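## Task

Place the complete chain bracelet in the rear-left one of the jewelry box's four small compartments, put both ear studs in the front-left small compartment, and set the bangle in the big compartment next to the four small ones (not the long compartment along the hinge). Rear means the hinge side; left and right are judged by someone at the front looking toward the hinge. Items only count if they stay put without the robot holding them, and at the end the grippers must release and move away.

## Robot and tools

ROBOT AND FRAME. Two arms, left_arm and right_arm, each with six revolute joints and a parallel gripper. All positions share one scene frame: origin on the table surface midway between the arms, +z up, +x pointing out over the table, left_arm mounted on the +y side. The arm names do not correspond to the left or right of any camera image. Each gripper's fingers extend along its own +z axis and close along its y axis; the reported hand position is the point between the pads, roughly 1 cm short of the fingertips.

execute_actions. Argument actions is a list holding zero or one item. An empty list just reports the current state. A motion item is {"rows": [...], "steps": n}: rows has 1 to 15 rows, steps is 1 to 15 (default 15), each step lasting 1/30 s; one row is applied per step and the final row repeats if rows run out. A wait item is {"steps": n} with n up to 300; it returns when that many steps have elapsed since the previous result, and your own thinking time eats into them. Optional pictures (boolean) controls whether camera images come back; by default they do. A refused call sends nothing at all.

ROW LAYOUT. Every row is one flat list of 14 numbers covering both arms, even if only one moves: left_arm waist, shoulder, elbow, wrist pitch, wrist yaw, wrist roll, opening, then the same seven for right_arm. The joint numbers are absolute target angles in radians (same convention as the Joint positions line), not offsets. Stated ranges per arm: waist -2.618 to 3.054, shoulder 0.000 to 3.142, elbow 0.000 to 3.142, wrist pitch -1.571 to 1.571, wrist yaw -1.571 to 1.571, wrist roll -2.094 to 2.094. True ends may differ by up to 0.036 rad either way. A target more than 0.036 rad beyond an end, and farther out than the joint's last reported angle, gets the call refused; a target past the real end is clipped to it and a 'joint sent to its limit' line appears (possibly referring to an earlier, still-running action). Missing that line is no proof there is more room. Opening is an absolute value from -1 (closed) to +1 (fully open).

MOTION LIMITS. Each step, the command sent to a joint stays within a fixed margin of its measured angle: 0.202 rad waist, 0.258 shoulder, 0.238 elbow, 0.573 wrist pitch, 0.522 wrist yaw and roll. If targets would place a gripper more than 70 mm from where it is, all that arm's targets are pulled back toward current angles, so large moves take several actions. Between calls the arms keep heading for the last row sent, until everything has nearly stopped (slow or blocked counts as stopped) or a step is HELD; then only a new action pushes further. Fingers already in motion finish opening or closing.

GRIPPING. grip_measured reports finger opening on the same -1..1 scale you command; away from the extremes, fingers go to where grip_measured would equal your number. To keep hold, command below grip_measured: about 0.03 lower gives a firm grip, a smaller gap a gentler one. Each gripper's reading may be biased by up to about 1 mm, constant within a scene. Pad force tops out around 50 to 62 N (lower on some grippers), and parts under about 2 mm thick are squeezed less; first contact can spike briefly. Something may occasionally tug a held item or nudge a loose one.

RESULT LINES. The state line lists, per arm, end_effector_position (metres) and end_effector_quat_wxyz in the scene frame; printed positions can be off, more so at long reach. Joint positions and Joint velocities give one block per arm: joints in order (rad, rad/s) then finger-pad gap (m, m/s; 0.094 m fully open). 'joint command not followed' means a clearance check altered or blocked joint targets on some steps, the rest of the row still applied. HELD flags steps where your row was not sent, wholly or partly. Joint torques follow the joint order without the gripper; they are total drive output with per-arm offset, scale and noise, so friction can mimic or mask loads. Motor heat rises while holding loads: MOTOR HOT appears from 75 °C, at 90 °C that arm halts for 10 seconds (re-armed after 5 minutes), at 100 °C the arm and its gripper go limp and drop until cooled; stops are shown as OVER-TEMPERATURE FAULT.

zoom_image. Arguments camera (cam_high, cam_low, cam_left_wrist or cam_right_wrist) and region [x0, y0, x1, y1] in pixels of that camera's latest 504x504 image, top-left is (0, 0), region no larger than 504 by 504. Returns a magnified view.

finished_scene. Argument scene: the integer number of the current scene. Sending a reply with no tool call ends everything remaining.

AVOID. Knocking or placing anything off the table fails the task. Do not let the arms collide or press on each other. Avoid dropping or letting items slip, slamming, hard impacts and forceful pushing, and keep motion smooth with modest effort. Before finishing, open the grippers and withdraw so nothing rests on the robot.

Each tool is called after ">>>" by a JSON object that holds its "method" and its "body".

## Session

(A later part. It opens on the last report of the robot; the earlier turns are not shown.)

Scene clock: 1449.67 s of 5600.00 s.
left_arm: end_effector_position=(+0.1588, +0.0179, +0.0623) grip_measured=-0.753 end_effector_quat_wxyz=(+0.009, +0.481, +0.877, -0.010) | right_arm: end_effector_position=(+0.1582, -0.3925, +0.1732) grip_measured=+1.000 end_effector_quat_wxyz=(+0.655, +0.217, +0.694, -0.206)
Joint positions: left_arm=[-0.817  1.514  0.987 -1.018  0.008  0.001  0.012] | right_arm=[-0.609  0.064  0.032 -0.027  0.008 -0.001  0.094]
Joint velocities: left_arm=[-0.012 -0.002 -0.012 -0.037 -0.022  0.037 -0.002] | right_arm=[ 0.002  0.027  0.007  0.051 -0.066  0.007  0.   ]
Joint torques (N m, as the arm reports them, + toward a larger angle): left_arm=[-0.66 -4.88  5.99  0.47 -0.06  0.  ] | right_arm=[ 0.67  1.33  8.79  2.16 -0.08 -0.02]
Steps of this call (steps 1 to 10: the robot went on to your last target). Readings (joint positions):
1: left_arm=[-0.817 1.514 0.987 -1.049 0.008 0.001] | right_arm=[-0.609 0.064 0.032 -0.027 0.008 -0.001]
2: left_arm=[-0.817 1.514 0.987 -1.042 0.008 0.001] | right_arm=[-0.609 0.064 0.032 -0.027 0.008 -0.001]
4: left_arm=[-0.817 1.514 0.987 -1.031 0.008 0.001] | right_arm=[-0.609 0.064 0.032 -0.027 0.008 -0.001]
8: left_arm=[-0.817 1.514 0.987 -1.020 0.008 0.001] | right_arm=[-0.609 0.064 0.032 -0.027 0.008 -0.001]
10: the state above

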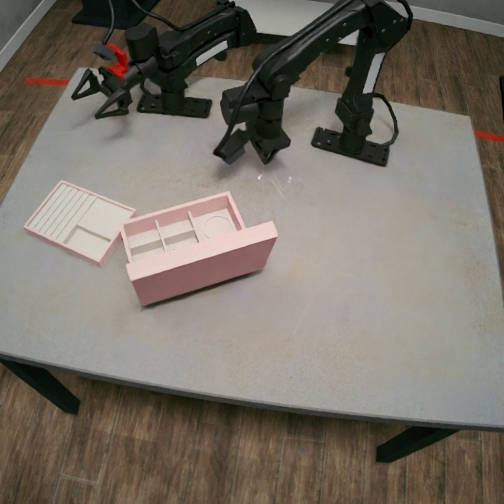

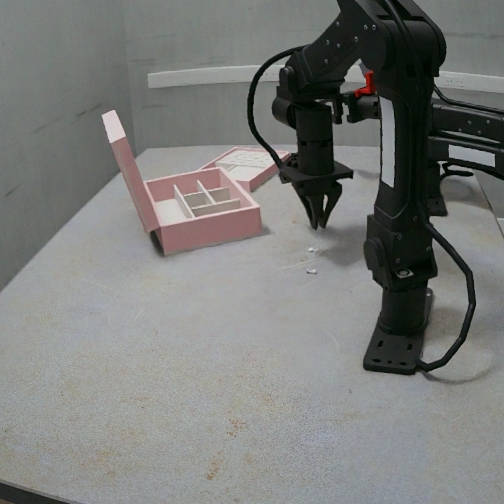

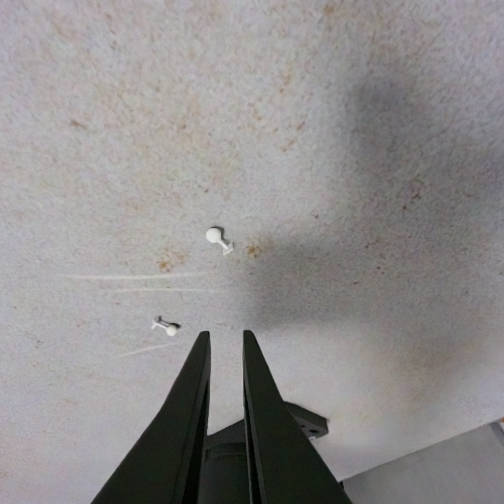

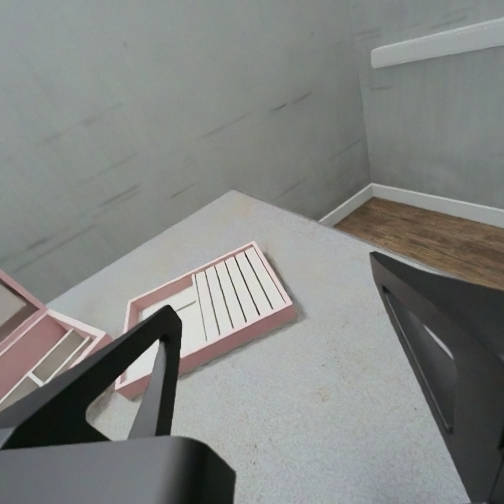

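>>> {"method": "execute_actions", "body": {"actions": [{"rows":[[-0.815,1.525,0.982,-0.99,0,-0.08,-0.75,-0.6,0.05,0.05,0,0,0,1],[-0.805,1.535,0.979,-0.98,0,-0.16,-0.75,-0.6,0.05,0.05,0,0,0,1],[-0.795,1.545,0.976,-0.97,0,-0.24,-0.75,-0.6,0.05,0.05,0,0,0,1],[-0.785,1.555,0.973,-0.96,0,-0.32,-0.75,-0.6,0.05,0.05,0,0,0,1],[-0.777,1.565,0.97,-0.95,0,-0.40,-0.75,-0.6,0.05,0.05,0,0,0,1],[-0.777,1.575,0.966,-0.94,0,-0.48,-0.75,-0.6,0.05,0.05,0,0,0,1],[-0.777,1.585,0.962,-0.93,0,-0.56,-0.75,-0.6,0.05,0.05,0,0,0,1],[-0.777,1.593,0.958,-0.92,0,-0.64,-0.75,-0.6,0.05,0.05,0,0,0,1],[-0.777,1.60,0.955,-0.91,0,-0.72,-0.75,-0.6,0.05,0.05,0,0,0,1],[-0.777,1.60,0.952,-0.90,0,-0.78,-0.75,-0.6,0.05,0.05,0,0,0,1],[-0.777,1.60,0.952,-0.889,0,-0.78,-0.75,-0.6,0.05,0.05,0,0,0,1]],"steps":15}], "pictures": false}}

>>> {"method": "execute_actions", "body": {"actions": [{"steps":10}]}}

Scene clock: 1521.03 s of 5600.00 s.
left_arm: end_effector_position=(+0.1707, +0.0164, +0.0350) grip_measured=-0.753 end_effector_quat_wxyz=(-0.001, +0.143, +0.990, -0.005) | right_arm: end_effector_position=(+0.1582, -0.3925, +0.1732) grip_measured=+1.000 end_effector_quat_wxyz=(+0.655, +0.217, +0.694, -0.206)
Joint positions: left_arm=[-0.783  1.6    0.956 -0.921  0.007 -0.681  0.012] | right_arm=[-0.609  0.064  0.032 -0.027  0.008 -0.001  0.094]
Joint velocities: left_arm=[-0.002 -0.017 -0.012  0.095  0.051 -0.637  0.   ] | right_arm=[ 0.017 -0.012 -0.012 -0.022  0.022 -0.037  0.   ]
Joint torques (N m, as the arm reports them, + toward a larger angle): left_arm=[ 0.44 -5.45  5.58  0.39 -0.06 -0.04] | right_arm=[ 0.67  1.35  8.8   2.17 -0.08 -0.02]
Steps of this call (steps 1 to 30: the robot went on to your last target; steps 31 to 90: nothing new was sent; then 67.87 s passed at rest; steps 91 to 105: all 15 steps of this action). Readings (joint positions):
91: left_arm=[-0.817 1.514 0.987 -1.014 0.008 -0.010] | right_arm=[-0.609 0.064 0.032 -0.027 0.008 -0.001]
92: left_arm=[-0.817 1.515 0.987 -1.013 0.008 -0.034] | right_arm=[-0.609 0.064 0.032 -0.027 0.008 -0.001]
94: left_arm=[-0.811 1.526 0.987 -1.003 0.008 -0.113] | right_arm=[-0.609 0.064 0.032 -0.027 0.008 -0.001]
98: left_arm=[-0.785 1.567 0.978 -0.967 0.007 -0.349] | right_arm=[-0.609 0.064 0.032 -0.027 0.008 -0.001]
105: the state above

Scene clock: 1521.37 s of 5600.00 s.
left_arm: end_effector_position=(+0.1734, +0.0126, +0.0351) grip_measured=-0.753 end_effector_quat_wxyz=(+0.005, +0.102, +0.995, -0.012) | right_arm: end_effector_position=(+0.1582, -0.3925, +0.1732) grip_measured=+1.000 end_effector_quat_wxyz=(+0.655, +0.217, +0.694, -0.206)
Joint positions: left_arm=[-0.783  1.6    0.956 -0.903  0.007 -0.763  0.012] | right_arm=[-0.609  0.064  0.032 -0.027  0.008 -0.001  0.094]
Joint velocities: left_arm=[-0.002 -0.012 -0.007  0.007 -0.051 -0.066 -0.001] | right_arm=[-0.007  0.012 -0.022  0.051 -0.037 -0.022  0.   ]
Joint torques (N m, as the arm reports them, + toward a larger angle): left_arm=[ 0.48 -5.51  5.62  0.38 -0.06 -0.07] | right_arm=[ 0.67  1.34  8.81  2.17 -0.08 -0.03]
Steps of this call (steps 1 to 10: the robot went on to your last target). Readings (joint positions):
1: left_arm=[-0.783 1.600 0.956 -0.916 0.007 -0.699] | right_arm=[-0.609 0.064 0.032 -0.027 0.008 -0.001]
2: left_arm=[-0.783 1.600 0.956 -0.913 0.007 -0.714] | right_arm=[-0.609 0.064 0.032 -0.027 0.008 -0.001]
4: left_arm=[-0.783 1.600 0.956 -0.908 0.007 -0.736] | right_arm=[-0.609 0.064 0.032 -0.027 0.008 -0.001]
8: left_arm=[-0.783 1.600 0.956 -0.904 0.007 -0.758] | right_arm=[-0.609 0.064 0.032 -0.027 0.008 -0.001]
10: the state above

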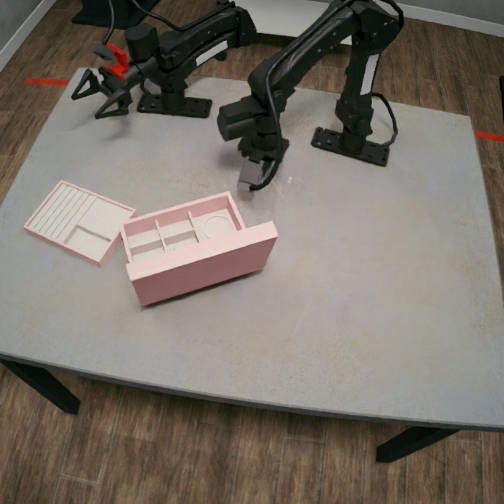

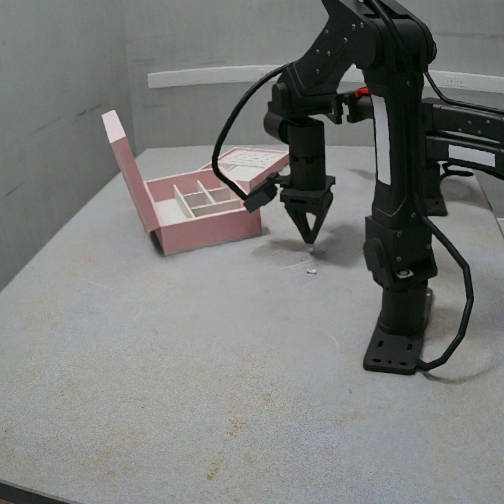

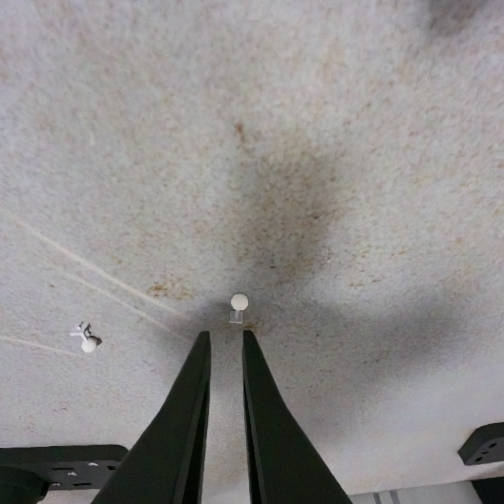

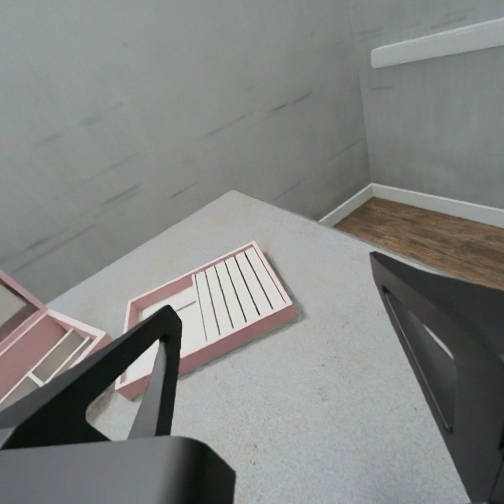

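>>> {"method": "execute_actions", "body": {"actions": [{"rows":[[-0.785,1.605,0.95,-0.885,0,-0.78,-0.72,-0.6,0.05,0.05,0,0,0,1],[-0.792,1.61,0.947,-0.878,0,-0.78,-0.69,-0.6,0.05,0.05,0,0,0,1],[-0.798,1.615,0.944,-0.87,0,-0.78,-0.66,-0.6,0.05,0.05,0,0,0,1],[-0.802,1.62,0.941,-0.862,0,-0.78,-0.63,-0.6,0.05,0.05,0,0,0,1],[-0.802,1.625,0.938,-0.854,0,-0.78,-0.6,-0.6,0.05,0.05,0,0,0,1],[-0.802,1.629,0.935,-0.845,0,-0.78,-0.6,-0.6,0.05,0.05,0,0,0,1]],"steps":15}]}}

Scene clock: 1554.57 s of 5600.00 s.
left_arm: end_effector_position=(+0.1728, +0.0078, +0.0262) grip_measured=-0.603 end_effector_quat_wxyz=(+0.006, +0.103, +0.995, -0.013) | right_arm: end_effector_position=(+0.1582, -0.3925, +0.1732) grip_measured=+1.000 end_effector_quat_wxyz=(+0.655, +0.217, +0.694, -0.206)
Joint positions: left_arm=[-0.794  1.624  0.943 -0.861  0.007 -0.774  0.019] | right_arm=[-0.609  0.064  0.032 -0.027  0.008 -0.001  0.094]
Joint velocities: left_arm=[ 0.002 -0.002 -0.007  0.037 -0.081  0.037 -0.   ] | right_arm=[ 0.002  0.007  0.007  0.081 -0.007  0.022  0.   ]
Joint torques (N m, as the arm reports them, + toward a larger angle): left_arm=[-0.69 -5.3   5.22  0.37 -0.06 -0.05] | right_arm=[ 0.66  1.34  8.81  2.17 -0.08 -0.03]
Steps of this call (steps 1 to 30: the robot went on to your last target; steps 31 to 90: nothing new was sent; then 29.70 s passed at rest; steps 91 to 105: all 15 steps of this action). Readings (joint positions):
91: left_arm=[-0.783 1.600 0.956 -0.901 0.007 -0.773] | right_arm=[-0.609 0.064 0.032 -0.027 0.008 -0.001]
92: left_arm=[-0.783 1.600 0.956 -0.900 0.007 -0.773] | right_arm=[-0.609 0.064 0.032 -0.027 0.008 -0.001]
94: left_arm=[-0.785 1.602 0.956 -0.894 0.007 -0.774] | right_arm=[-0.609 0.064 0.032 -0.027 0.008 -0.001]
98: left_arm=[-0.794 1.618 0.950 -0.870 0.007 -0.774] | right_arm=[-0.609 0.064 0.032 -0.027 0.008 -0.001]
105: the state above

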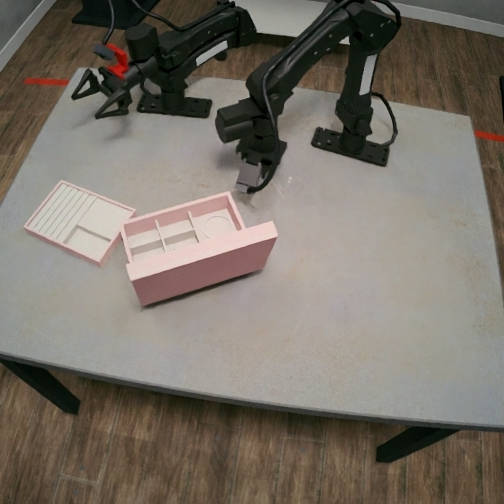

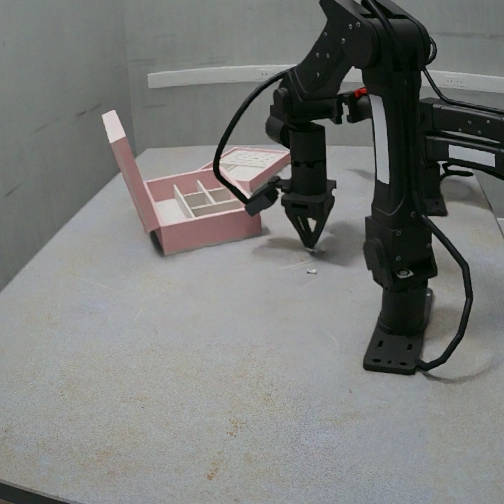

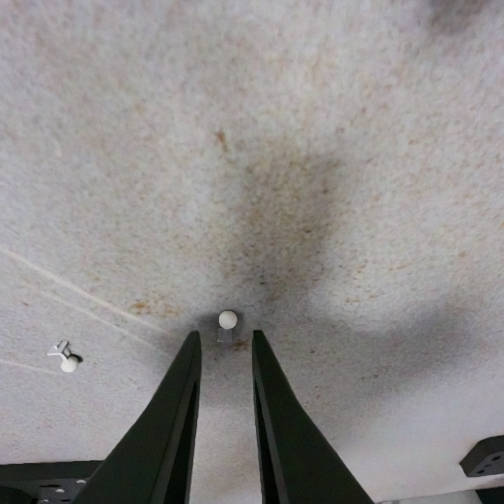

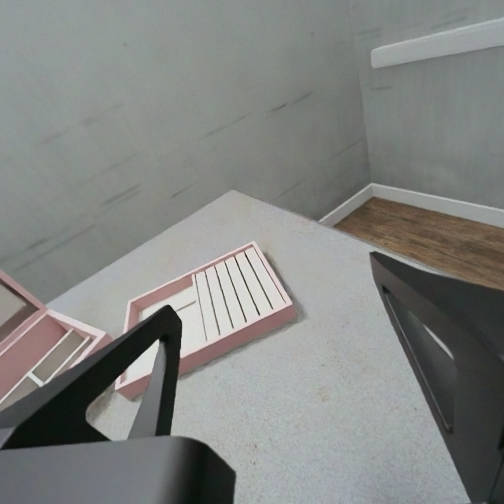

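>>> {"method": "execute_actions", "body": {"actions": [{"rows":[[-0.802,1.633,0.931,-0.838,0,-0.78,-0.6,-0.6,0.05,0.05,0,0,0,1],[-0.802,1.637,0.927,-0.831,0,-0.78,-0.6,-0.6,0.05,0.05,0,0,0,1],[-0.802,1.641,0.923,-0.824,0,-0.78,-0.6,-0.6,0.05,0.05,0,0,0,1],[-0.802,1.645,0.919,-0.817,0,-0.78,-0.6,-0.6,0.05,0.05,0,0,0,1],[-0.802,1.649,0.915,-0.81,0,-0.78,-0.6,-0.6,0.05,0.05,0,0,0,1],[-0.802,1.653,0.911,-0.803,0,-0.78,-0.6,-0.6,0.05,0.05,0,0,0,1],[-0.802,1.656,0.906,-0.796,0,-0.78,-0.6,-0.6,0.05,0.05,0,0,0,1],[-0.802,1.659,0.90,-0.79,0,-0.78,-0.6,-0.6,0.05,0.05,0,0,0,1]],"steps":15}]}}

Scene clock: 1577.57 s of 5600.00 s.
left_arm: end_effector_position=(+0.1729, +0.0078, +0.0139) grip_measured=-0.603 end_effector_quat_wxyz=(+0.006, +0.102, +0.995, -0.012) | right_arm: end_effector_position=(+0.1582, -0.3925, +0.1732) grip_measured=+1.000 end_effector_quat_wxyz=(+0.655, +0.217, +0.694, -0.206)
Joint positions: left_arm=[-0.794  1.649  0.915 -0.81   0.007 -0.774  0.019] | right_arm=[-0.609  0.064  0.032 -0.027  0.008 -0.001  0.094]
Joint velocities: left_arm=[-0.007 -0.022  0.002 -0.051 -0.007 -0.022  0.001] | right_arm=[-0.007  0.002  0.002 -0.066  0.007  0.007  0.   ]
Joint torques (N m, as the arm reports them, + toward a larger angle): left_arm=[-0.79 -5.01  4.56  0.48 -0.06 -0.05] | right_arm=[ 0.68  1.34  8.8   2.17 -0.08 -0.02]
Steps of this call (steps 1 to 15: the robot went on to your last target; steps 16 to 90: nothing new was sent; then 19.50 s passed at rest; steps 91 to 105: all 15 steps of this action). Readings (joint positions):
91: left_arm=[-0.794 1.624 0.943 -0.857 0.007 -0.774] | right_arm=[-0.609 0.064 0.032 -0.027 0.008 -0.001]
92: left_arm=[-0.794 1.624 0.943 -0.855 0.007 -0.774] | right_arm=[-0.609 0.064 0.032 -0.027 0.008 -0.001]
94: left_arm=[-0.794 1.626 0.940 -0.846 0.007 -0.774] | right_arm=[-0.609 0.064 0.032 -0.027 0.008 -0.001]
98: left_arm=[-0.794 1.643 0.922 -0.823 0.007 -0.774] | right_arm=[-0.609 0.064 0.032 -0.027 0.008 -0.001]
105: the state above

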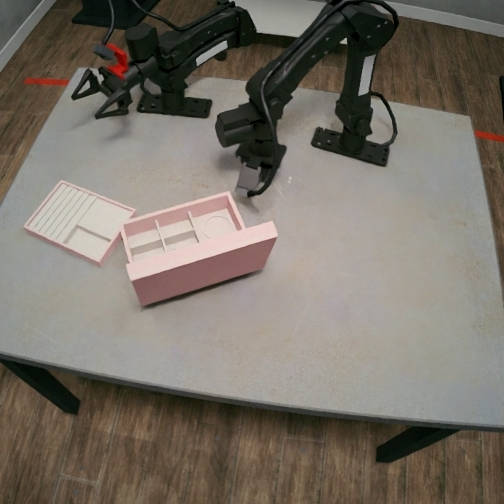

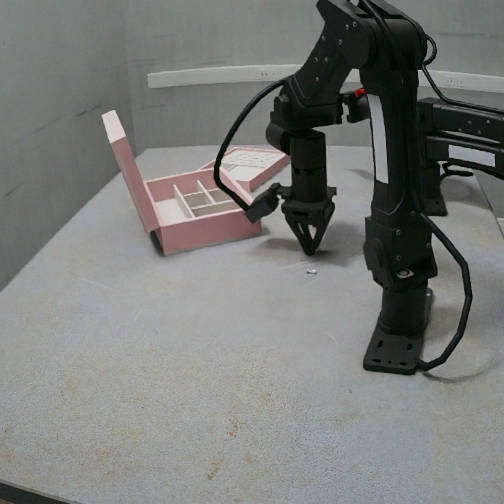

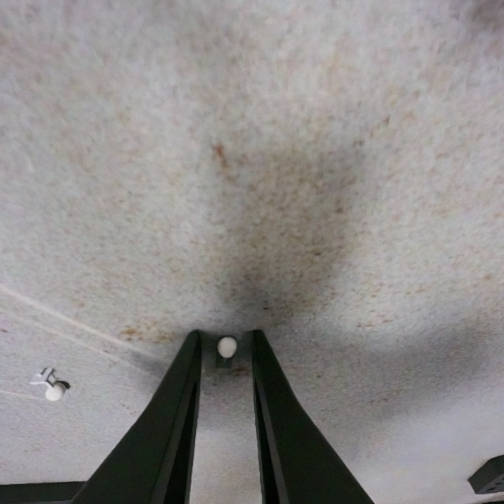

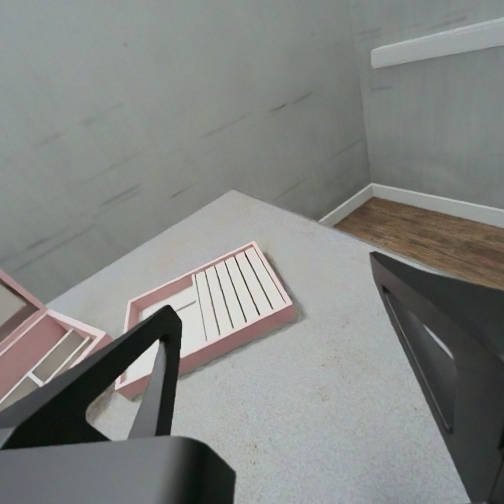

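>>> {"method": "execute_actions", "body": {"actions": [{"rows":[[-0.802,1.659,0.90,-0.79,0,-0.78,-0.65,-0.6,0.05,0.05,0,0,0,1],[-0.802,1.659,0.90,-0.79,0,-0.78,-0.7,-0.6,0.05,0.05,0,0,0,1],[-0.802,1.659,0.90,-0.79,0,-0.78,-0.74,-0.6,0.05,0.05,0,0,0,1],[-0.802,1.659,0.90,-0.79,0,-0.78,-0.78,-0.6,0.05,0.05,0,0,0,1],[-0.802,1.659,0.90,-0.79,0,-0.78,-0.81,-0.6,0.05,0.05,0,0,0,1],[-0.802,1.659,0.90,-0.79,0,-0.78,-0.84,-0.6,0.05,0.05,0,0,0,1],[-0.802,1.659,0.90,-0.79,0,-0.78,-0.86,-0.6,0.05,0.05,0,0,0,1],[-0.802,1.659,0.90,-0.79,0,-0.78,-0.88,-0.6,0.05,0.05,0,0,0,1],[-0.802,1.659,0.90,-0.79,0,-0.78,-0.90,-0.6,0.05,0.05,0,0,0,1]],"steps":15}]}}

>>> {"method": "zoom_image", "body": {"camera": "cam_left_wrist", "region": [170,300,290,420]}}

Scene clock: 1588.20 s of 5600.00 s.
left_arm: end_effector_position=(+0.1730, +0.0069, +0.0139) grip_measured=-0.895 end_effector_quat_wxyz=(+0.006, +0.102, +0.995, -0.014) | right_arm: end_effector_position=(+0.1582, -0.3925, +0.1732) grip_measured=+1.000 end_effector_quat_wxyz=(+0.655, +0.217, +0.694, -0.206)
Joint positions: left_arm=[-0.795  1.649  0.915 -0.807  0.009 -0.775  0.005] | right_arm=[-0.609  0.064  0.032 -0.027  0.008 -0.001  0.094]
Joint velocities: left_arm=[-0.002 -0.017 -0.002  0.051  0.007  0.022 -0.   ] | right_arm=[-0.007  0.007 -0.012 -0.022 -0.095  0.022  0.   ]
Joint torques (N m, as the arm reports them, + toward a larger angle): left_arm=[-0.65 -5.    4.54  0.46 -0.06 -0.05] | right_arm=[ 0.67  1.33  8.81  2.17 -0.07 -0.02]
Steps of this call (steps 1 to 15: the robot went on to your last target; steps 16 to 90: nothing new was sent; then 7.13 s passed at rest; steps 91 to 105: all 15 steps of this action). Readings (joint positions):
91: left_arm=[-0.794 1.649 0.915 -0.809 0.008 -0.775] | right_arm=[-0.609 0.064 0.032 -0.027 0.008 -0.001]
92: left_arm=[-0.795 1.649 0.915 -0.808 0.009 -0.775] | right_arm=[-0.609 0.064 0.032 -0.027 0.008 -0.001]
94: left_arm=[-0.795 1.649 0.915 -0.807 0.009 -0.775] | right_arm=[-0.609 0.064 0.032 -0.027 0.008 -0.001]
98: left_arm=[-0.795 1.649 0.915 -0.807 0.009 -0.775] | right_arm=[-0.609 0.064 0.032 -0.027 0.008 -0.001]
105: the state above

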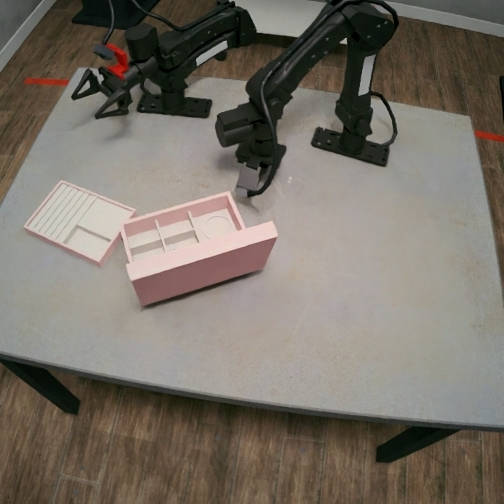

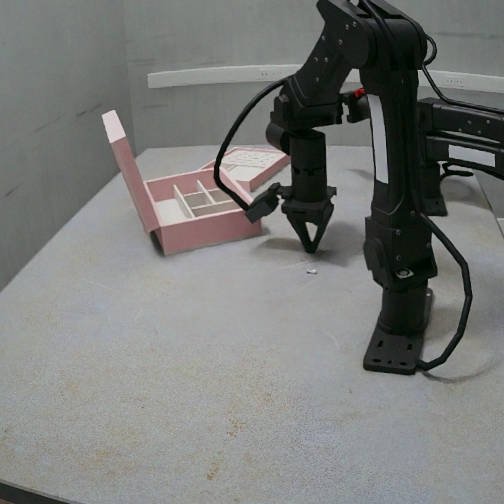

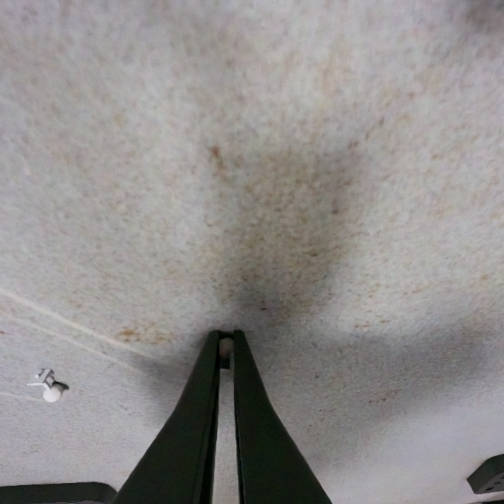

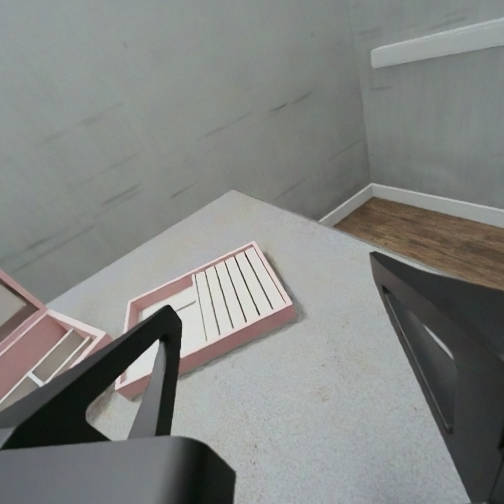

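Region (170, 300, 290, 420) of cam_left_wrist's 504x504 image, scaled by 4.200, with more detail than that image has.

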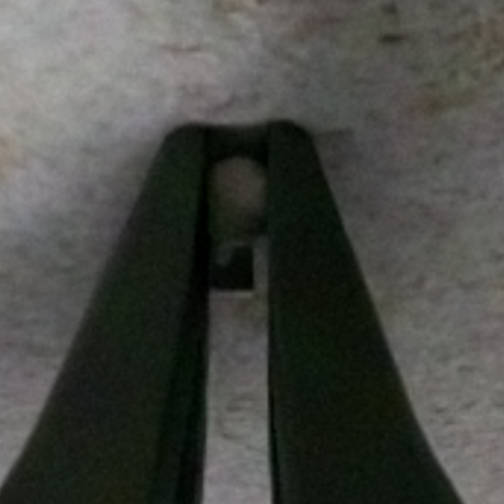

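>>> {"method": "execute_actions", "body": {"actions": [{"rows":[[-0.802,1.659,0.90,-0.79,0,-0.78,-0.915,-0.6,0.05,0.05,0,0,0,1],[-0.802,1.659,0.90,-0.79,0,-0.78,-0.93,-0.6,0.05,0.05,0,0,0,1]],"steps":8}], "pictures": false}}

Scene clock: 1593.37 s of 5600.00 s.
left_arm: end_effector_position=(+0.1730, +0.0069, +0.0139) grip_measured=-0.922 end_effector_quat_wxyz=(+0.006, +0.102, +0.995, -0.014) | right_arm: end_effector_position=(+0.1582, -0.3925, +0.1732) grip_measured=+1.000 end_effector_quat_wxyz=(+0.655, +0.217, +0.694, -0.206)
Joint positions: left_arm=[-0.795  1.649  0.915 -0.807  0.009 -0.775  0.004] | right_arm=[-0.609  0.064  0.032 -0.027  0.008 -0.001  0.094]
Joint velocities: left_arm=[ 0.012 -0.007  0.007 -0.022  0.007 -0.051 -0.   ] | right_arm=[-0.012 -0.002  0.007 -0.022 -0.081  0.007  0.   ]
Joint torques (N m, as the arm reports them, + toward a larger angle): left_arm=[-0.63 -4.99  4.54  0.45 -0.07 -0.05] | right_arm=[ 0.66  1.33  8.81  2.16 -0.08 -0.02]
Steps of this call (steps 1 to 15: the robot went on to your last target; steps 16 to 90: nothing new was sent; then 1.90 s passed at rest; steps 91 to 98: all 8 steps of this action). Readings (joint positions):
91: left_arm=[-0.795 1.649 0.915 -0.807 0.009 -0.775] | right_arm=[-0.609 0.064 0.032 -0.027 0.008 -0.001]
92: left_arm=[-0.795 1.649 0.915 -0.807 0.009 -0.775] | right_arm=[-0.609 0.064 0.032 -0.027 0.008 -0.001]
94: left_arm=[-0.795 1.649 0.915 -0.807 0.009 -0.775] | right_arm=[-0.609 0.064 0.032 -0.027 0.008 -0.001]
98: the state above

>>> {"method": "execute_actions", "body": {"actions": [{"rows":[[-0.802,1.659,0.90,-0.79,0,-0.78,-0.945,-0.6,0.05,0.05,0,0,0,1],[-0.802,1.659,0.90,-0.79,0,-0.78,-0.96,-0.6,0.05,0.05,0,0,0,1]],"steps":8}]}}

>>> {"method": "zoom_image", "body": {"camera": "cam_left_wrist", "region": [170,300,290,420]}}

Scene clock: 1599.93 s of 5600.00 s.
left_arm: end_effector_position=(+0.1730, +0.0069, +0.0139) grip_measured=-0.947 end_effector_quat_wxyz=(+0.006, +0.102, +0.995, -0.014) | right_arm: end_effector_position=(+0.1582, -0.3925, +0.1732) grip_measured=+1.000 end_effector_quat_wxyz=(+0.655, +0.217, +0.694, -0.206)
Joint positions: left_arm=[-0.795  1.649  0.915 -0.807  0.009 -0.775  0.003] | right_arm=[-0.609  0.064  0.032 -0.027  0.008 -0.001  0.094]
Joint velocities: left_arm=[ 0.007  0.002 -0.002 -0.037 -0.007 -0.022  0.   ] | right_arm=[ 0.002 -0.012  0.007 -0.007 -0.037  0.007  0.   ]
Joint torques (N m, as the arm reports them, + toward a larger angle): left_arm=[-0.62 -4.99  4.56  0.46 -0.07 -0.04] | right_arm=[ 0.67  1.33  8.81  2.17 -0.08 -0.02]
Steps of this call (steps 1 to 15: the robot went on to your last target; steps 16 to 90: nothing new was sent; then 3.30 s passed at rest; steps 91 to 98: all 8 steps of this action). Readings (joint positions):
91: left_arm=[-0.795 1.649 0.915 -0.807 0.009 -0.775] | right_arm=[-0.609 0.064 0.032 -0.027 0.008 -0.001]
92: left_arm=[-0.795 1.649 0.915 -0.807 0.009 -0.775] | right_arm=[-0.609 0.064 0.032 -0.027 0.008 -0.001]
94: left_arm=[-0.795 1.649 0.915 -0.807 0.009 -0.775] | right_arm=[-0.609 0.064 0.032 -0.027 0.008 -0.001]
98: the state above

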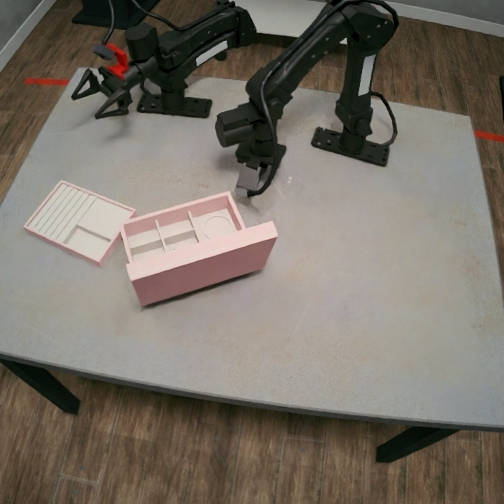

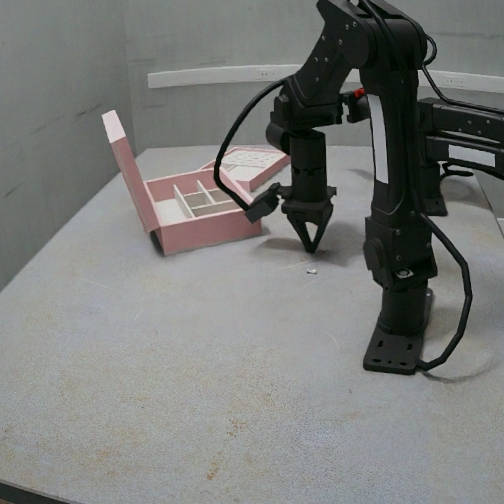

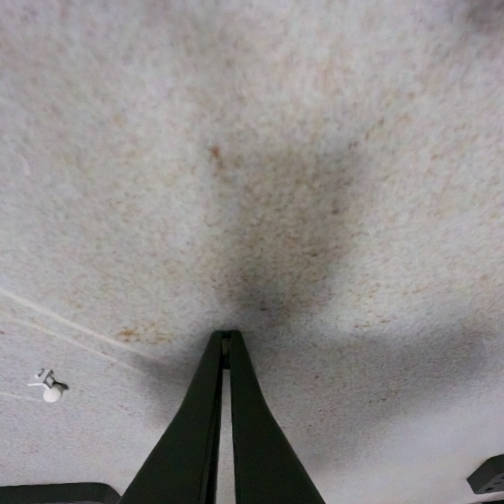

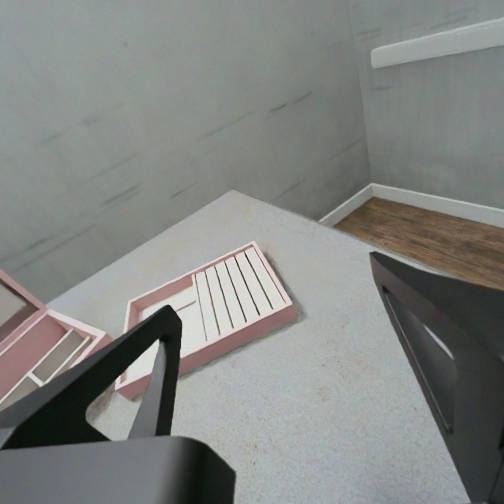

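Region (170, 300, 290, 420) of cam_left_wrist's 504x504 image, scaled by 4.200, with more detail than that image has.

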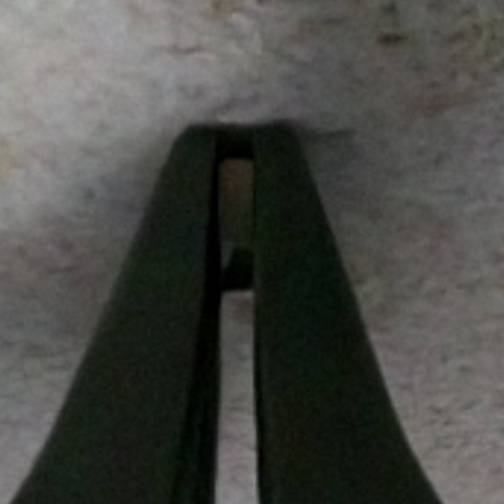

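>>> {"method": "execute_actions", "body": {"actions": [{"rows":[[-0.802,1.655,0.915,-0.80,0,-0.78,-0.97,-0.6,0.05,0.05,0,0,0,1],[-0.802,1.65,0.93,-0.815,0,-0.78,-0.97,-0.6,0.05,0.05,0,0,0,1],[-0.802,1.645,0.945,-0.835,0,-0.78,-0.97,-0.6,0.05,0.05,0,0,0,1],[-0.802,1.64,0.96,-0.855,0,-0.78,-0.97,-0.6,0.05,0.05,0,0,0,1],[-0.802,1.635,0.975,-0.875,0,-0.78,-0.97,-0.6,0.05,0.05,0,0,0,1],[-0.802,1.63,0.99,-0.895,0,-0.78,-0.97,-0.6,0.05,0.05,0,0,0,1],[-0.802,1.625,1.005,-0.915,0,-0.78,-0.97,-0.6,0.05,0.05,0,0,0,1],[-0.802,1.62,1.02,-0.935,0,-0.78,-0.97,-0.6,0.05,0.05,0,0,0,1],[-0.802,1.615,1.035,-0.955,0,-0.78,-0.97,-0.6,0.05,0.05,0,0,0,1],[-0.802,1.61,1.05,-0.975,0,-0.78,-0.97,-0.6,0.05,0.05,0,0,0,1]],"steps":15}]}}

>>> {"method": "zoom_image", "body": {"camera": "cam_left_wrist", "region": [150,240,310,420]}}

Scene clock: 1632.30 s of 5600.00 s.
left_arm: end_effector_position=(+0.1797, -0.0031, +0.0482) grip_measured=-0.955 end_effector_quat_wxyz=(+0.011, +0.102, +0.994, -0.020) | right_arm: end_effector_position=(+0.1582, -0.3925, +0.1732) grip_measured=+1.000 end_effector_quat_wxyz=(+0.655, +0.217, +0.694, -0.206)
Joint positions: left_arm=[-0.795  1.623  1.035 -0.937  0.009 -0.775  0.002] | right_arm=[-0.609  0.064  0.032 -0.027  0.008 -0.001  0.094]
Joint velocities: left_arm=[ 0.007 -0.032  0.002 -0.125 -0.037 -0.037 -0.   ] | right_arm=[-0.002 -0.017 -0.022  0.066  0.007 -0.037  0.   ]
Joint torques (N m, as the arm reports them, + toward a larger angle): left_arm=[-0.62 -6.93  7.25  0.21 -0.07 -0.05] | right_arm=[ 0.66  1.34  8.8   2.16 -0.08 -0.02]
Steps of this call (steps 1 to 15: the robot went on to your last target; steps 16 to 90: nothing new was sent; then 28.87 s passed at rest; steps 91 to 105: all 15 steps of this action). Readings (joint positions):
91: left_arm=[-0.795 1.649 0.915 -0.807 0.009 -0.775] | right_arm=[-0.609 0.064 0.032 -0.027 0.008 -0.001]
92: left_arm=[-0.795 1.649 0.915 -0.807 0.009 -0.775] | right_arm=[-0.609 0.064 0.032 -0.027 0.008 -0.001]
94: left_arm=[-0.795 1.649 0.920 -0.817 0.009 -0.775] | right_arm=[-0.609 0.064 0.032 -0.027 0.008 -0.001]
98: left_arm=[-0.795 1.649 0.967 -0.871 0.009 -0.775] | right_arm=[-0.609 0.064 0.032 -0.027 0.008 -0.001]
105: the state above

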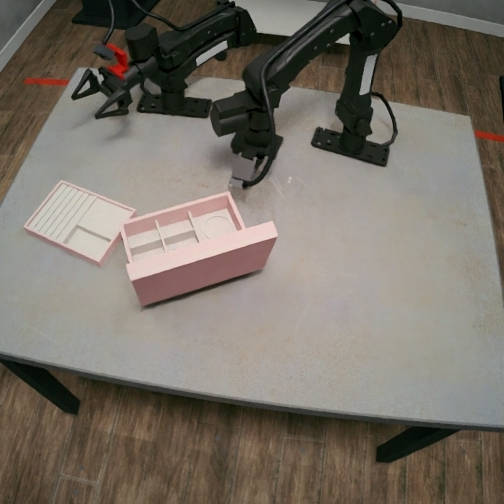

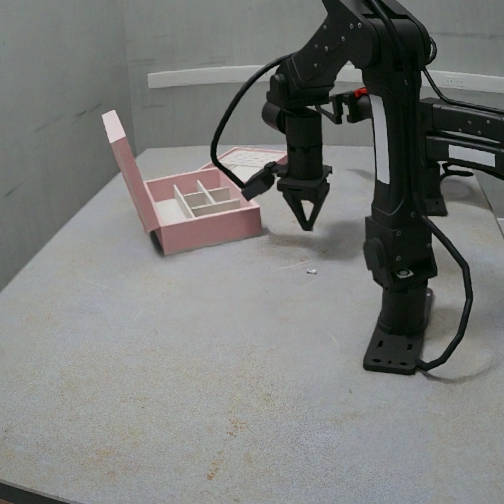

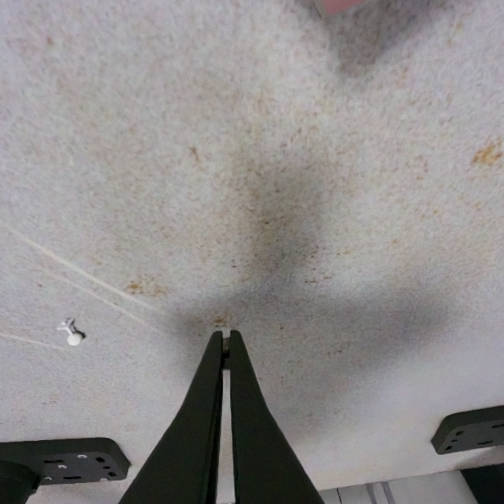

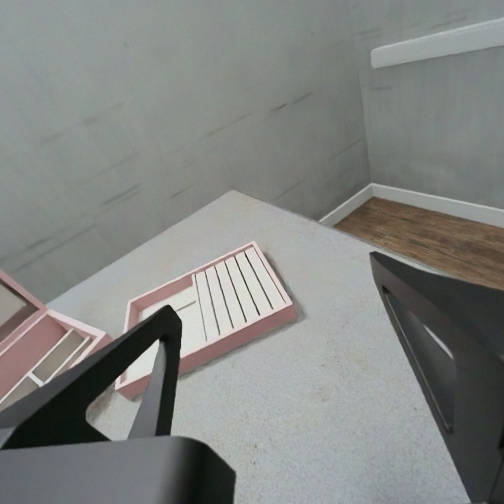

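Region (150, 240, 310, 420) of cam_left_wrist's 504x504 image, scaled by 2.800, with more detail than that image has.

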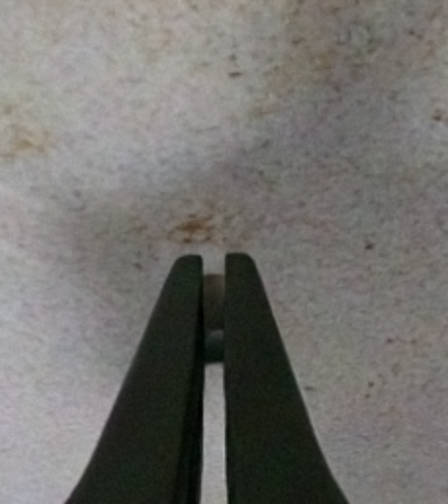

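>>> {"method": "execute_actions", "body": {"actions": [{"rows":[[-0.79,1.61,1.07,-0.99,0,-0.72,-0.97,-0.6,0.05,0.05,0,0,0,1],[-0.78,1.61,1.09,-1.005,0,-0.66,-0.97,-0.6,0.05,0.05,0,0,0,1],[-0.77,1.61,1.11,-1.02,0,-0.60,-0.97,-0.6,0.05,0.05,0,0,0,1],[-0.76,1.61,1.13,-1.035,0,-0.54,-0.97,-0.6,0.05,0.05,0,0,0,1],[-0.75,1.61,1.15,-1.05,0,-0.48,-0.97,-0.6,0.05,0.05,0,0,0,1],[-0.74,1.61,1.17,-1.065,0,-0.42,-0.97,-0.6,0.05,0.05,0,0,0,1],[-0.73,1.61,1.19,-1.08,0,-0.36,-0.97,-0.6,0.05,0.05,0,0,0,1],[-0.72,1.61,1.21,-1.095,0,-0.30,-0.97,-0.6,0.05,0.05,0,0,0,1],[-0.71,1.61,1.23,-1.11,0,-0.24,-0.97,-0.6,0.05,0.05,0,0,0,1],[-0.70,1.61,1.25,-1.125,0,-0.18,-0.97,-0.6,0.05,0.05,0,0,0,1],[-0.69,1.61,1.27,-1.14,0,-0.12,-0.97,-0.6,0.05,0.05,0,0,0,1],[-0.68,1.61,1.29,-1.155,0,-0.06,-0.97,-0.6,0.05,0.05,0,0,0,1],[-0.67,1.61,1.31,-1.17,0,0,-0.97,-0.6,0.05,0.05,0,0,0,1],[-0.66,1.62,1.33,-1.18,0,0,-0.97,-0.6,0.05,0.05,0,0,0,1]],"steps":15}], "pictures": false}}

>>> {"method": "execute_actions", "body": {"actions": [{"rows":[[-0.66,1.66,1.38,-1.18,0,0,-0.97,-0.6,0.05,0.05,0,0,0,1],[-0.66,1.70,1.43,-1.175,0,0,-0.97,-0.6,0.05,0.05,0,0,0,1],[-0.66,1.74,1.48,-1.17,0,0,-0.97,-0.6,0.05,0.05,0,0,0,1],[-0.66,1.78,1.53,-1.165,0,0,-0.97,-0.6,0.05,0.05,0,0,0,1],[-0.66,1.82,1.58,-1.16,0,0,-0.97,-0.6,0.05,0.05,0,0,0,1],[-0.66,1.86,1.63,-1.155,0,0,-0.97,-0.6,0.05,0.05,0,0,0,1],[-0.66,1.90,1.68,-1.15,0,0,-0.97,-0.6,0.05,0.05,0,0,0,1],[-0.66,1.94,1.73,-1.145,0,0,-0.97,-0.6,0.05,0.05,0,0,0,1],[-0.66,1.98,1.78,-1.14,0,0,-0.97,-0.6,0.05,0.05,0,0,0,1],[-0.66,2.02,1.83,-1.135,0,0,-0.97,-0.6,0.05,0.05,0,0,0,1],[-0.66,2.06,1.88,-1.13,0,0,-0.97,-0.6,0.05,0.05,0,0,0,1],[-0.66,2.10,1.93,-1.125,0,0,-0.97,-0.6,0.05,0.05,0,0,0,1],[-0.66,2.14,1.98,-1.12,0,0,-0.97,-0.6,0.05,0.05,0,0,0,1],[-0.66,2.18,2.025,-1.11,0,0,-0.97,-0.6,0.05,0.05,0,0,0,1],[-0.66,2.215,2.06,-1.10,0,0,-0.97,-0.6,0.05,0.05,0,0,0,1]],"steps":15}], "pictures": false}}

>>> {"method": "execute_actions", "body": {"actions": [{"steps":12}]}}

Scene clock: 1692.63 s of 5600.00 s.
left_arm: end_effector_position=(+0.2263, -0.0061, +0.1123) grip_measured=-0.955 end_effector_quat_wxyz=(+0.047, +0.343, +0.938, -0.031) | right_arm: end_effector_position=(+0.1582, -0.3925, +0.1732) grip_measured=+1.000 end_effector_quat_wxyz=(+0.655, +0.217, +0.694, -0.206)
Joint positions: left_arm=[-0.676  1.623  1.291 -1.127  0.008 -0.16   0.002] | right_arm=[-0.609  0.064  0.032 -0.027  0.008 -0.001  0.094]
Joint velocities: left_arm=[ 0.232  0.037  0.422 -0.242 -0.051  1.033 -0.   ] | right_arm=[ 0.017 -0.002 -0.017  0.051  0.051 -0.022  0.   ]
Joint torques (N m, as the arm reports them, + toward a larger angle): left_arm=[ 0.16 -6.42  7.43  0.32 -0.05  0.01] | right_arm=[ 0.66  1.34  8.81  2.17 -0.08 -0.02]
Steps of this call (steps 1 to 30: the robot went on to your last target; steps 31 to 90: nothing new was sent; then 56.83 s passed at rest; steps 91 to 105: all 15 steps of this action). Readings (joint positions):
91: left_arm=[-0.795 1.623 1.037 -0.971 0.009 -0.768] | right_arm=[-0.609 0.064 0.032 -0.027 0.008 -0.001]
92: left_arm=[-0.794 1.623 1.041 -0.978 0.009 -0.751] | right_arm=[-0.609 0.064 0.032 -0.027 0.008 -0.001]
94: left_arm=[-0.787 1.623 1.067 -1.000 0.009 -0.693] | right_arm=[-0.609 0.064 0.032 -0.027 0.008 -0.001]
98: left_arm=[-0.748 1.623 1.151 -1.042 0.009 -0.518] | right_arm=[-0.609 0.064 0.032 -0.027 0.008 -0.001]
105: the state above

Scene clock: 1693.13 s of 5600.00 s.
left_arm: end_effector_position=(+0.3392, -0.1280, +0.1152) grip_measured=-0.955 end_effector_quat_wxyz=(+0.115, +0.403, +0.906, -0.056) | right_arm: end_effector_position=(+0.1582, -0.3925, +0.1732) grip_measured=+1.000 end_effector_quat_wxyz=(+0.655, +0.217, +0.694, -0.206)
Joint positions: left_arm=[-0.664  2.148  1.97  -1.137  0.006 -0.012  0.002] | right_arm=[-0.609  0.064  0.032 -0.027  0.008 -0.001  0.094]
Joint velocities: left_arm=[-0.012  1.096  1.287  0.139  0.051 -0.022 -0.   ] | right_arm=[ 0.022 -0.007 -0.007  0.037  0.022 -0.066  0.   ]
Joint torques (N m, as the arm reports them, + toward a larger angle): left_arm=[  0.3  -11.01   7.72   0.69  -0.05   0.08] | right_arm=[ 0.67  1.34  8.81  2.17 -0.08 -0.02]
Steps of this call (steps 1 to 15: all 15 steps of this action). Readings (joint positions):
1: left_arm=[-0.670 1.626 1.310 -1.139 0.008 -0.130] | right_arm=[-0.609 0.064 0.032 -0.027 0.008 -0.001]
2: left_arm=[-0.666 1.639 1.340 -1.157 0.007 -0.105] | right_arm=[-0.609 0.064 0.032 -0.027 0.008 -0.001]
4: left_arm=[-0.664 1.693 1.426 -1.179 0.006 -0.070] | right_arm=[-0.609 0.064 0.032 -0.027 0.008 -0.001]
8: left_arm=[-0.664 1.856 1.631 -1.170 0.006 -0.032] | right_arm=[-0.609 0.064 0.032 -0.027 0.008 -0.001]
15: the state above

Scene clock: 1693.53 s of 5600.00 s.
left_arm: end_effector_position=(+0.3537, -0.1445, +0.0999) grip_measured=-0.955 end_effector_quat_wxyz=(+0.123, +0.405, +0.904, -0.059) | right_arm: end_effector_position=(+0.1582, -0.3925, +0.1732) grip_measured=+1.000 end_effector_quat_wxyz=(+0.655, +0.217, +0.694, -0.206)
Joint positions: left_arm=[-0.664  2.229  2.036 -1.103  0.006 -0.007  0.002] | right_arm=[-0.609  0.064  0.032 -0.027  0.008 -0.001  0.094]
Joint velocities: left_arm=[-0.007  0.012  0.007  0.022  0.007 -0.095 -0.   ] | right_arm=[-0.002 -0.022 -0.012  0.037 -0.051  0.007  0.   ]
Joint torques (N m, as the arm reports them, + toward a larger angle): left_arm=[  0.3  -12.76   8.71   0.73  -0.05   0.07] | right_arm=[ 0.67  1.33  8.81  2.16 -0.08 -0.03]
Steps of this call (steps 1 to 12: the robot went on to your last target). Readings (joint positions):
1: left_arm=[-0.664 2.180 2.004 -1.123 0.006 -0.011] | right_arm=[-0.609 0.064 0.032 -0.027 0.008 -0.001]
2: left_arm=[-0.664 2.202 2.022 -1.109 0.006 -0.010] | right_arm=[-0.609 0.064 0.032 -0.027 0.008 -0.001]
4: left_arm=[-0.664 2.223 2.030 -1.100 0.006 -0.009] | right_arm=[-0.609 0.064 0.032 -0.027 0.008 -0.001]
8: left_arm=[-0.664 2.229 2.031 -1.103 0.006 -0.008] | right_arm=[-0.609 0.064 0.032 -0.027 0.008 -0.001]
12: the state above

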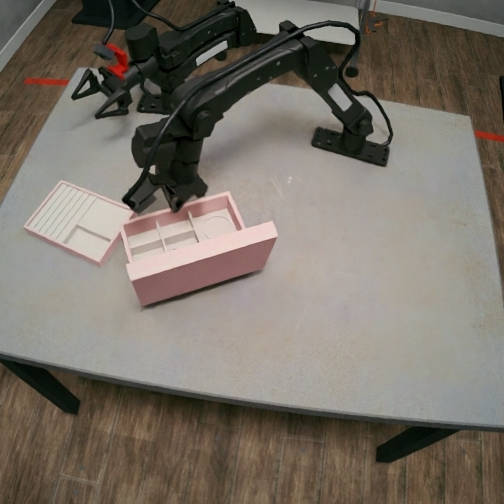

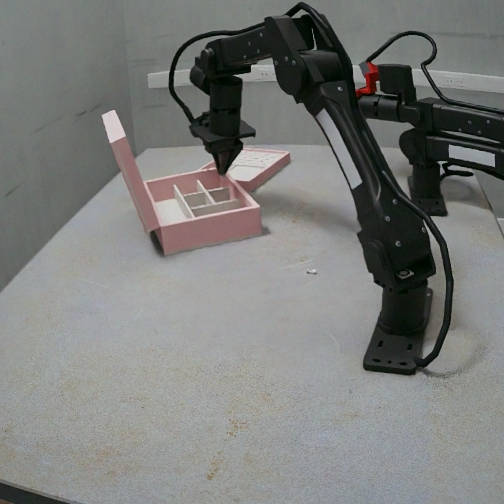

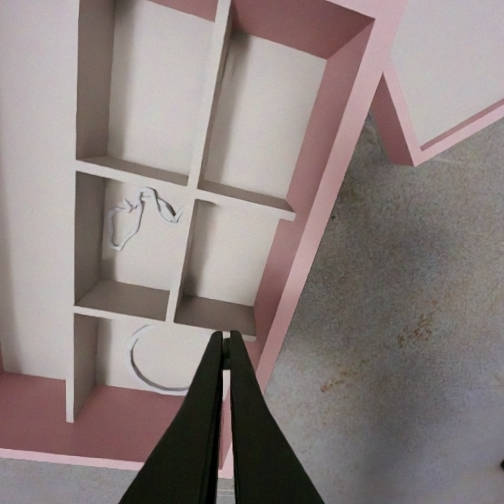

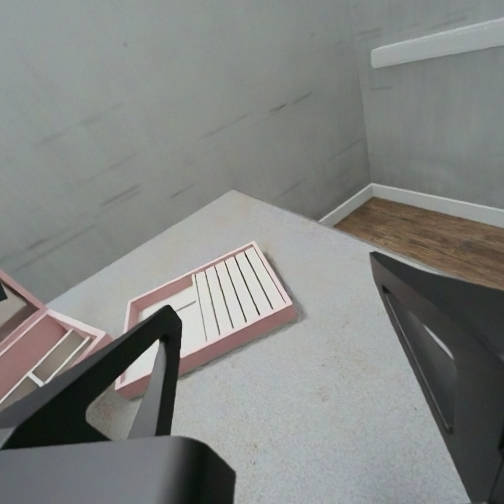

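>>> {"method": "execute_actions", "body": {"actions": [{"rows":[[-0.655,2.215,2.04,-1.085,0,0,-0.97,-0.6,0.05,0.05,0,0,0,1],[-0.65,2.215,2.02,-1.065,0,0,-0.97,-0.6,0.05,0.05,0,0,0,1],[-0.645,2.215,2.00,-1.045,0,0,-0.97,-0.6,0.05,0.05,0,0,0,1],[-0.64,2.215,1.98,-1.025,0,0,-0.97,-0.6,0.05,0.05,0,0,0,1],[-0.639,2.215,1.96,-1.005,0,0,-0.97,-0.6,0.05,0.05,0,0,0,1],[-0.639,2.215,1.94,-0.985,0,0,-0.97,-0.6,0.05,0.05,0,0,0,1],[-0.639,2.215,1.92,-0.965,0,0,-0.97,-0.6,0.05,0.05,0,0,0,1],[-0.639,2.215,1.90,-0.945,0,0,-0.97,-0.6,0.05,0.05,0,0,0,1],[-0.639,2.215,1.88,-0.925,0,0,-0.97,-0.6,0.05,0.05,0,0,0,1],[-0.639,2.215,1.86,-0.905,0,0,-0.97,-0.6,0.05,0.05,0,0,0,1],[-0.639,2.215,1.84,-0.885,0,0,-0.97,-0.6,0.05,0.05,0,0,0,1],[-0.639,2.215,1.825,-0.87,0,0,-0.97,-0.6,0.05,0.05,0,0,0,1]],"steps":15}]}}

Scene clock: 1718.27 s of 5600.00 s.
left_arm: end_effector_position=(+0.3538, -0.1287, +0.0469) grip_measured=-0.955 end_effector_quat_wxyz=(+0.109, +0.397, +0.910, -0.051) | right_arm: end_effector_position=(+0.1582, -0.3925, +0.1732) grip_measured=+1.000 end_effector_quat_wxyz=(+0.655, +0.217, +0.694, -0.206)
Joint positions: left_arm=[-0.643  2.226  1.827 -0.932  0.006 -0.007  0.002] | right_arm=[-0.609  0.064  0.032 -0.027  0.008 -0.001  0.094]
Joint velocities: left_arm=[ 0.002  0.022 -0.125  0.051 -0.037  0.037 -0.002] | right_arm=[ 0.002  0.007  0.012 -0.066 -0.081 -0.007  0.   ]
Joint torques (N m, as the arm reports them, + toward a larger angle): left_arm=[  0.17 -12.48   7.24   0.97  -0.04   0.06] | right_arm=[ 0.67  1.34  8.82  2.17 -0.07 -0.02]
Steps of this call (steps 1 to 30: the robot went on to your last target; steps 31 to 90: nothing new was sent; then 21.23 s passed at rest; steps 91 to 105: all 15 steps of this action). Readings (joint positions):
91: left_arm=[-0.664 2.229 2.036 -1.103 0.006 -0.007] | right_arm=[-0.609 0.064 0.032 -0.027 0.008 -0.001]
92: left_arm=[-0.664 2.229 2.035 -1.101 0.006 -0.007] | right_arm=[-0.609 0.064 0.032 -0.027 0.008 -0.001]
94: left_arm=[-0.661 2.227 2.020 -1.080 0.006 -0.007] | right_arm=[-0.609 0.064 0.032 -0.027 0.008 -0.001]
98: left_arm=[-0.648 2.224 1.948 -1.020 0.006 -0.007] | right_arm=[-0.609 0.064 0.032 -0.027 0.008 -0.001]
105: the state above

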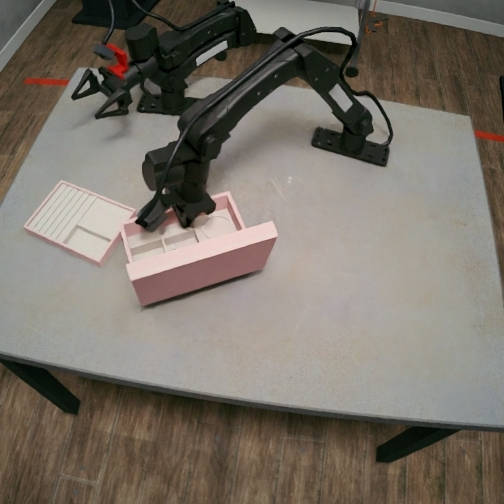

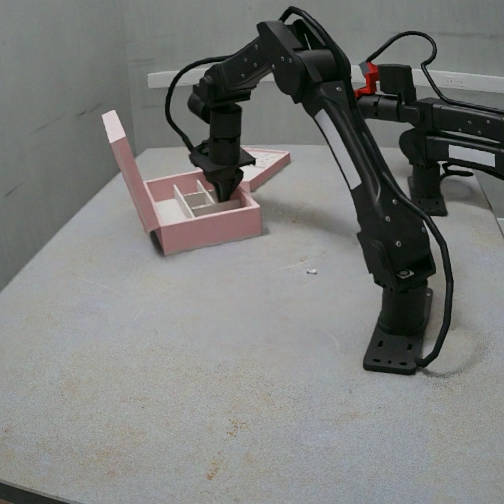

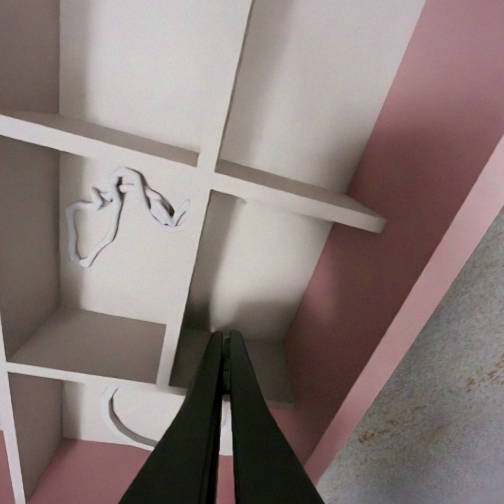

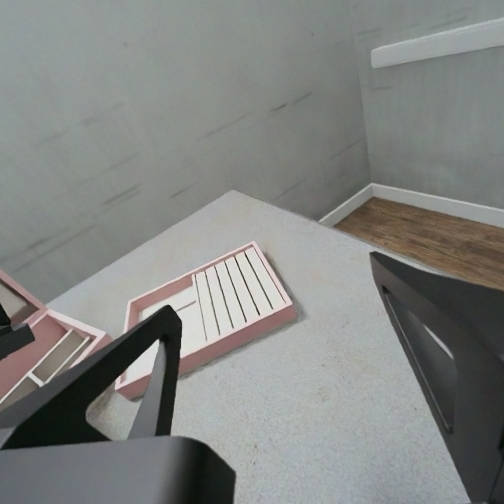

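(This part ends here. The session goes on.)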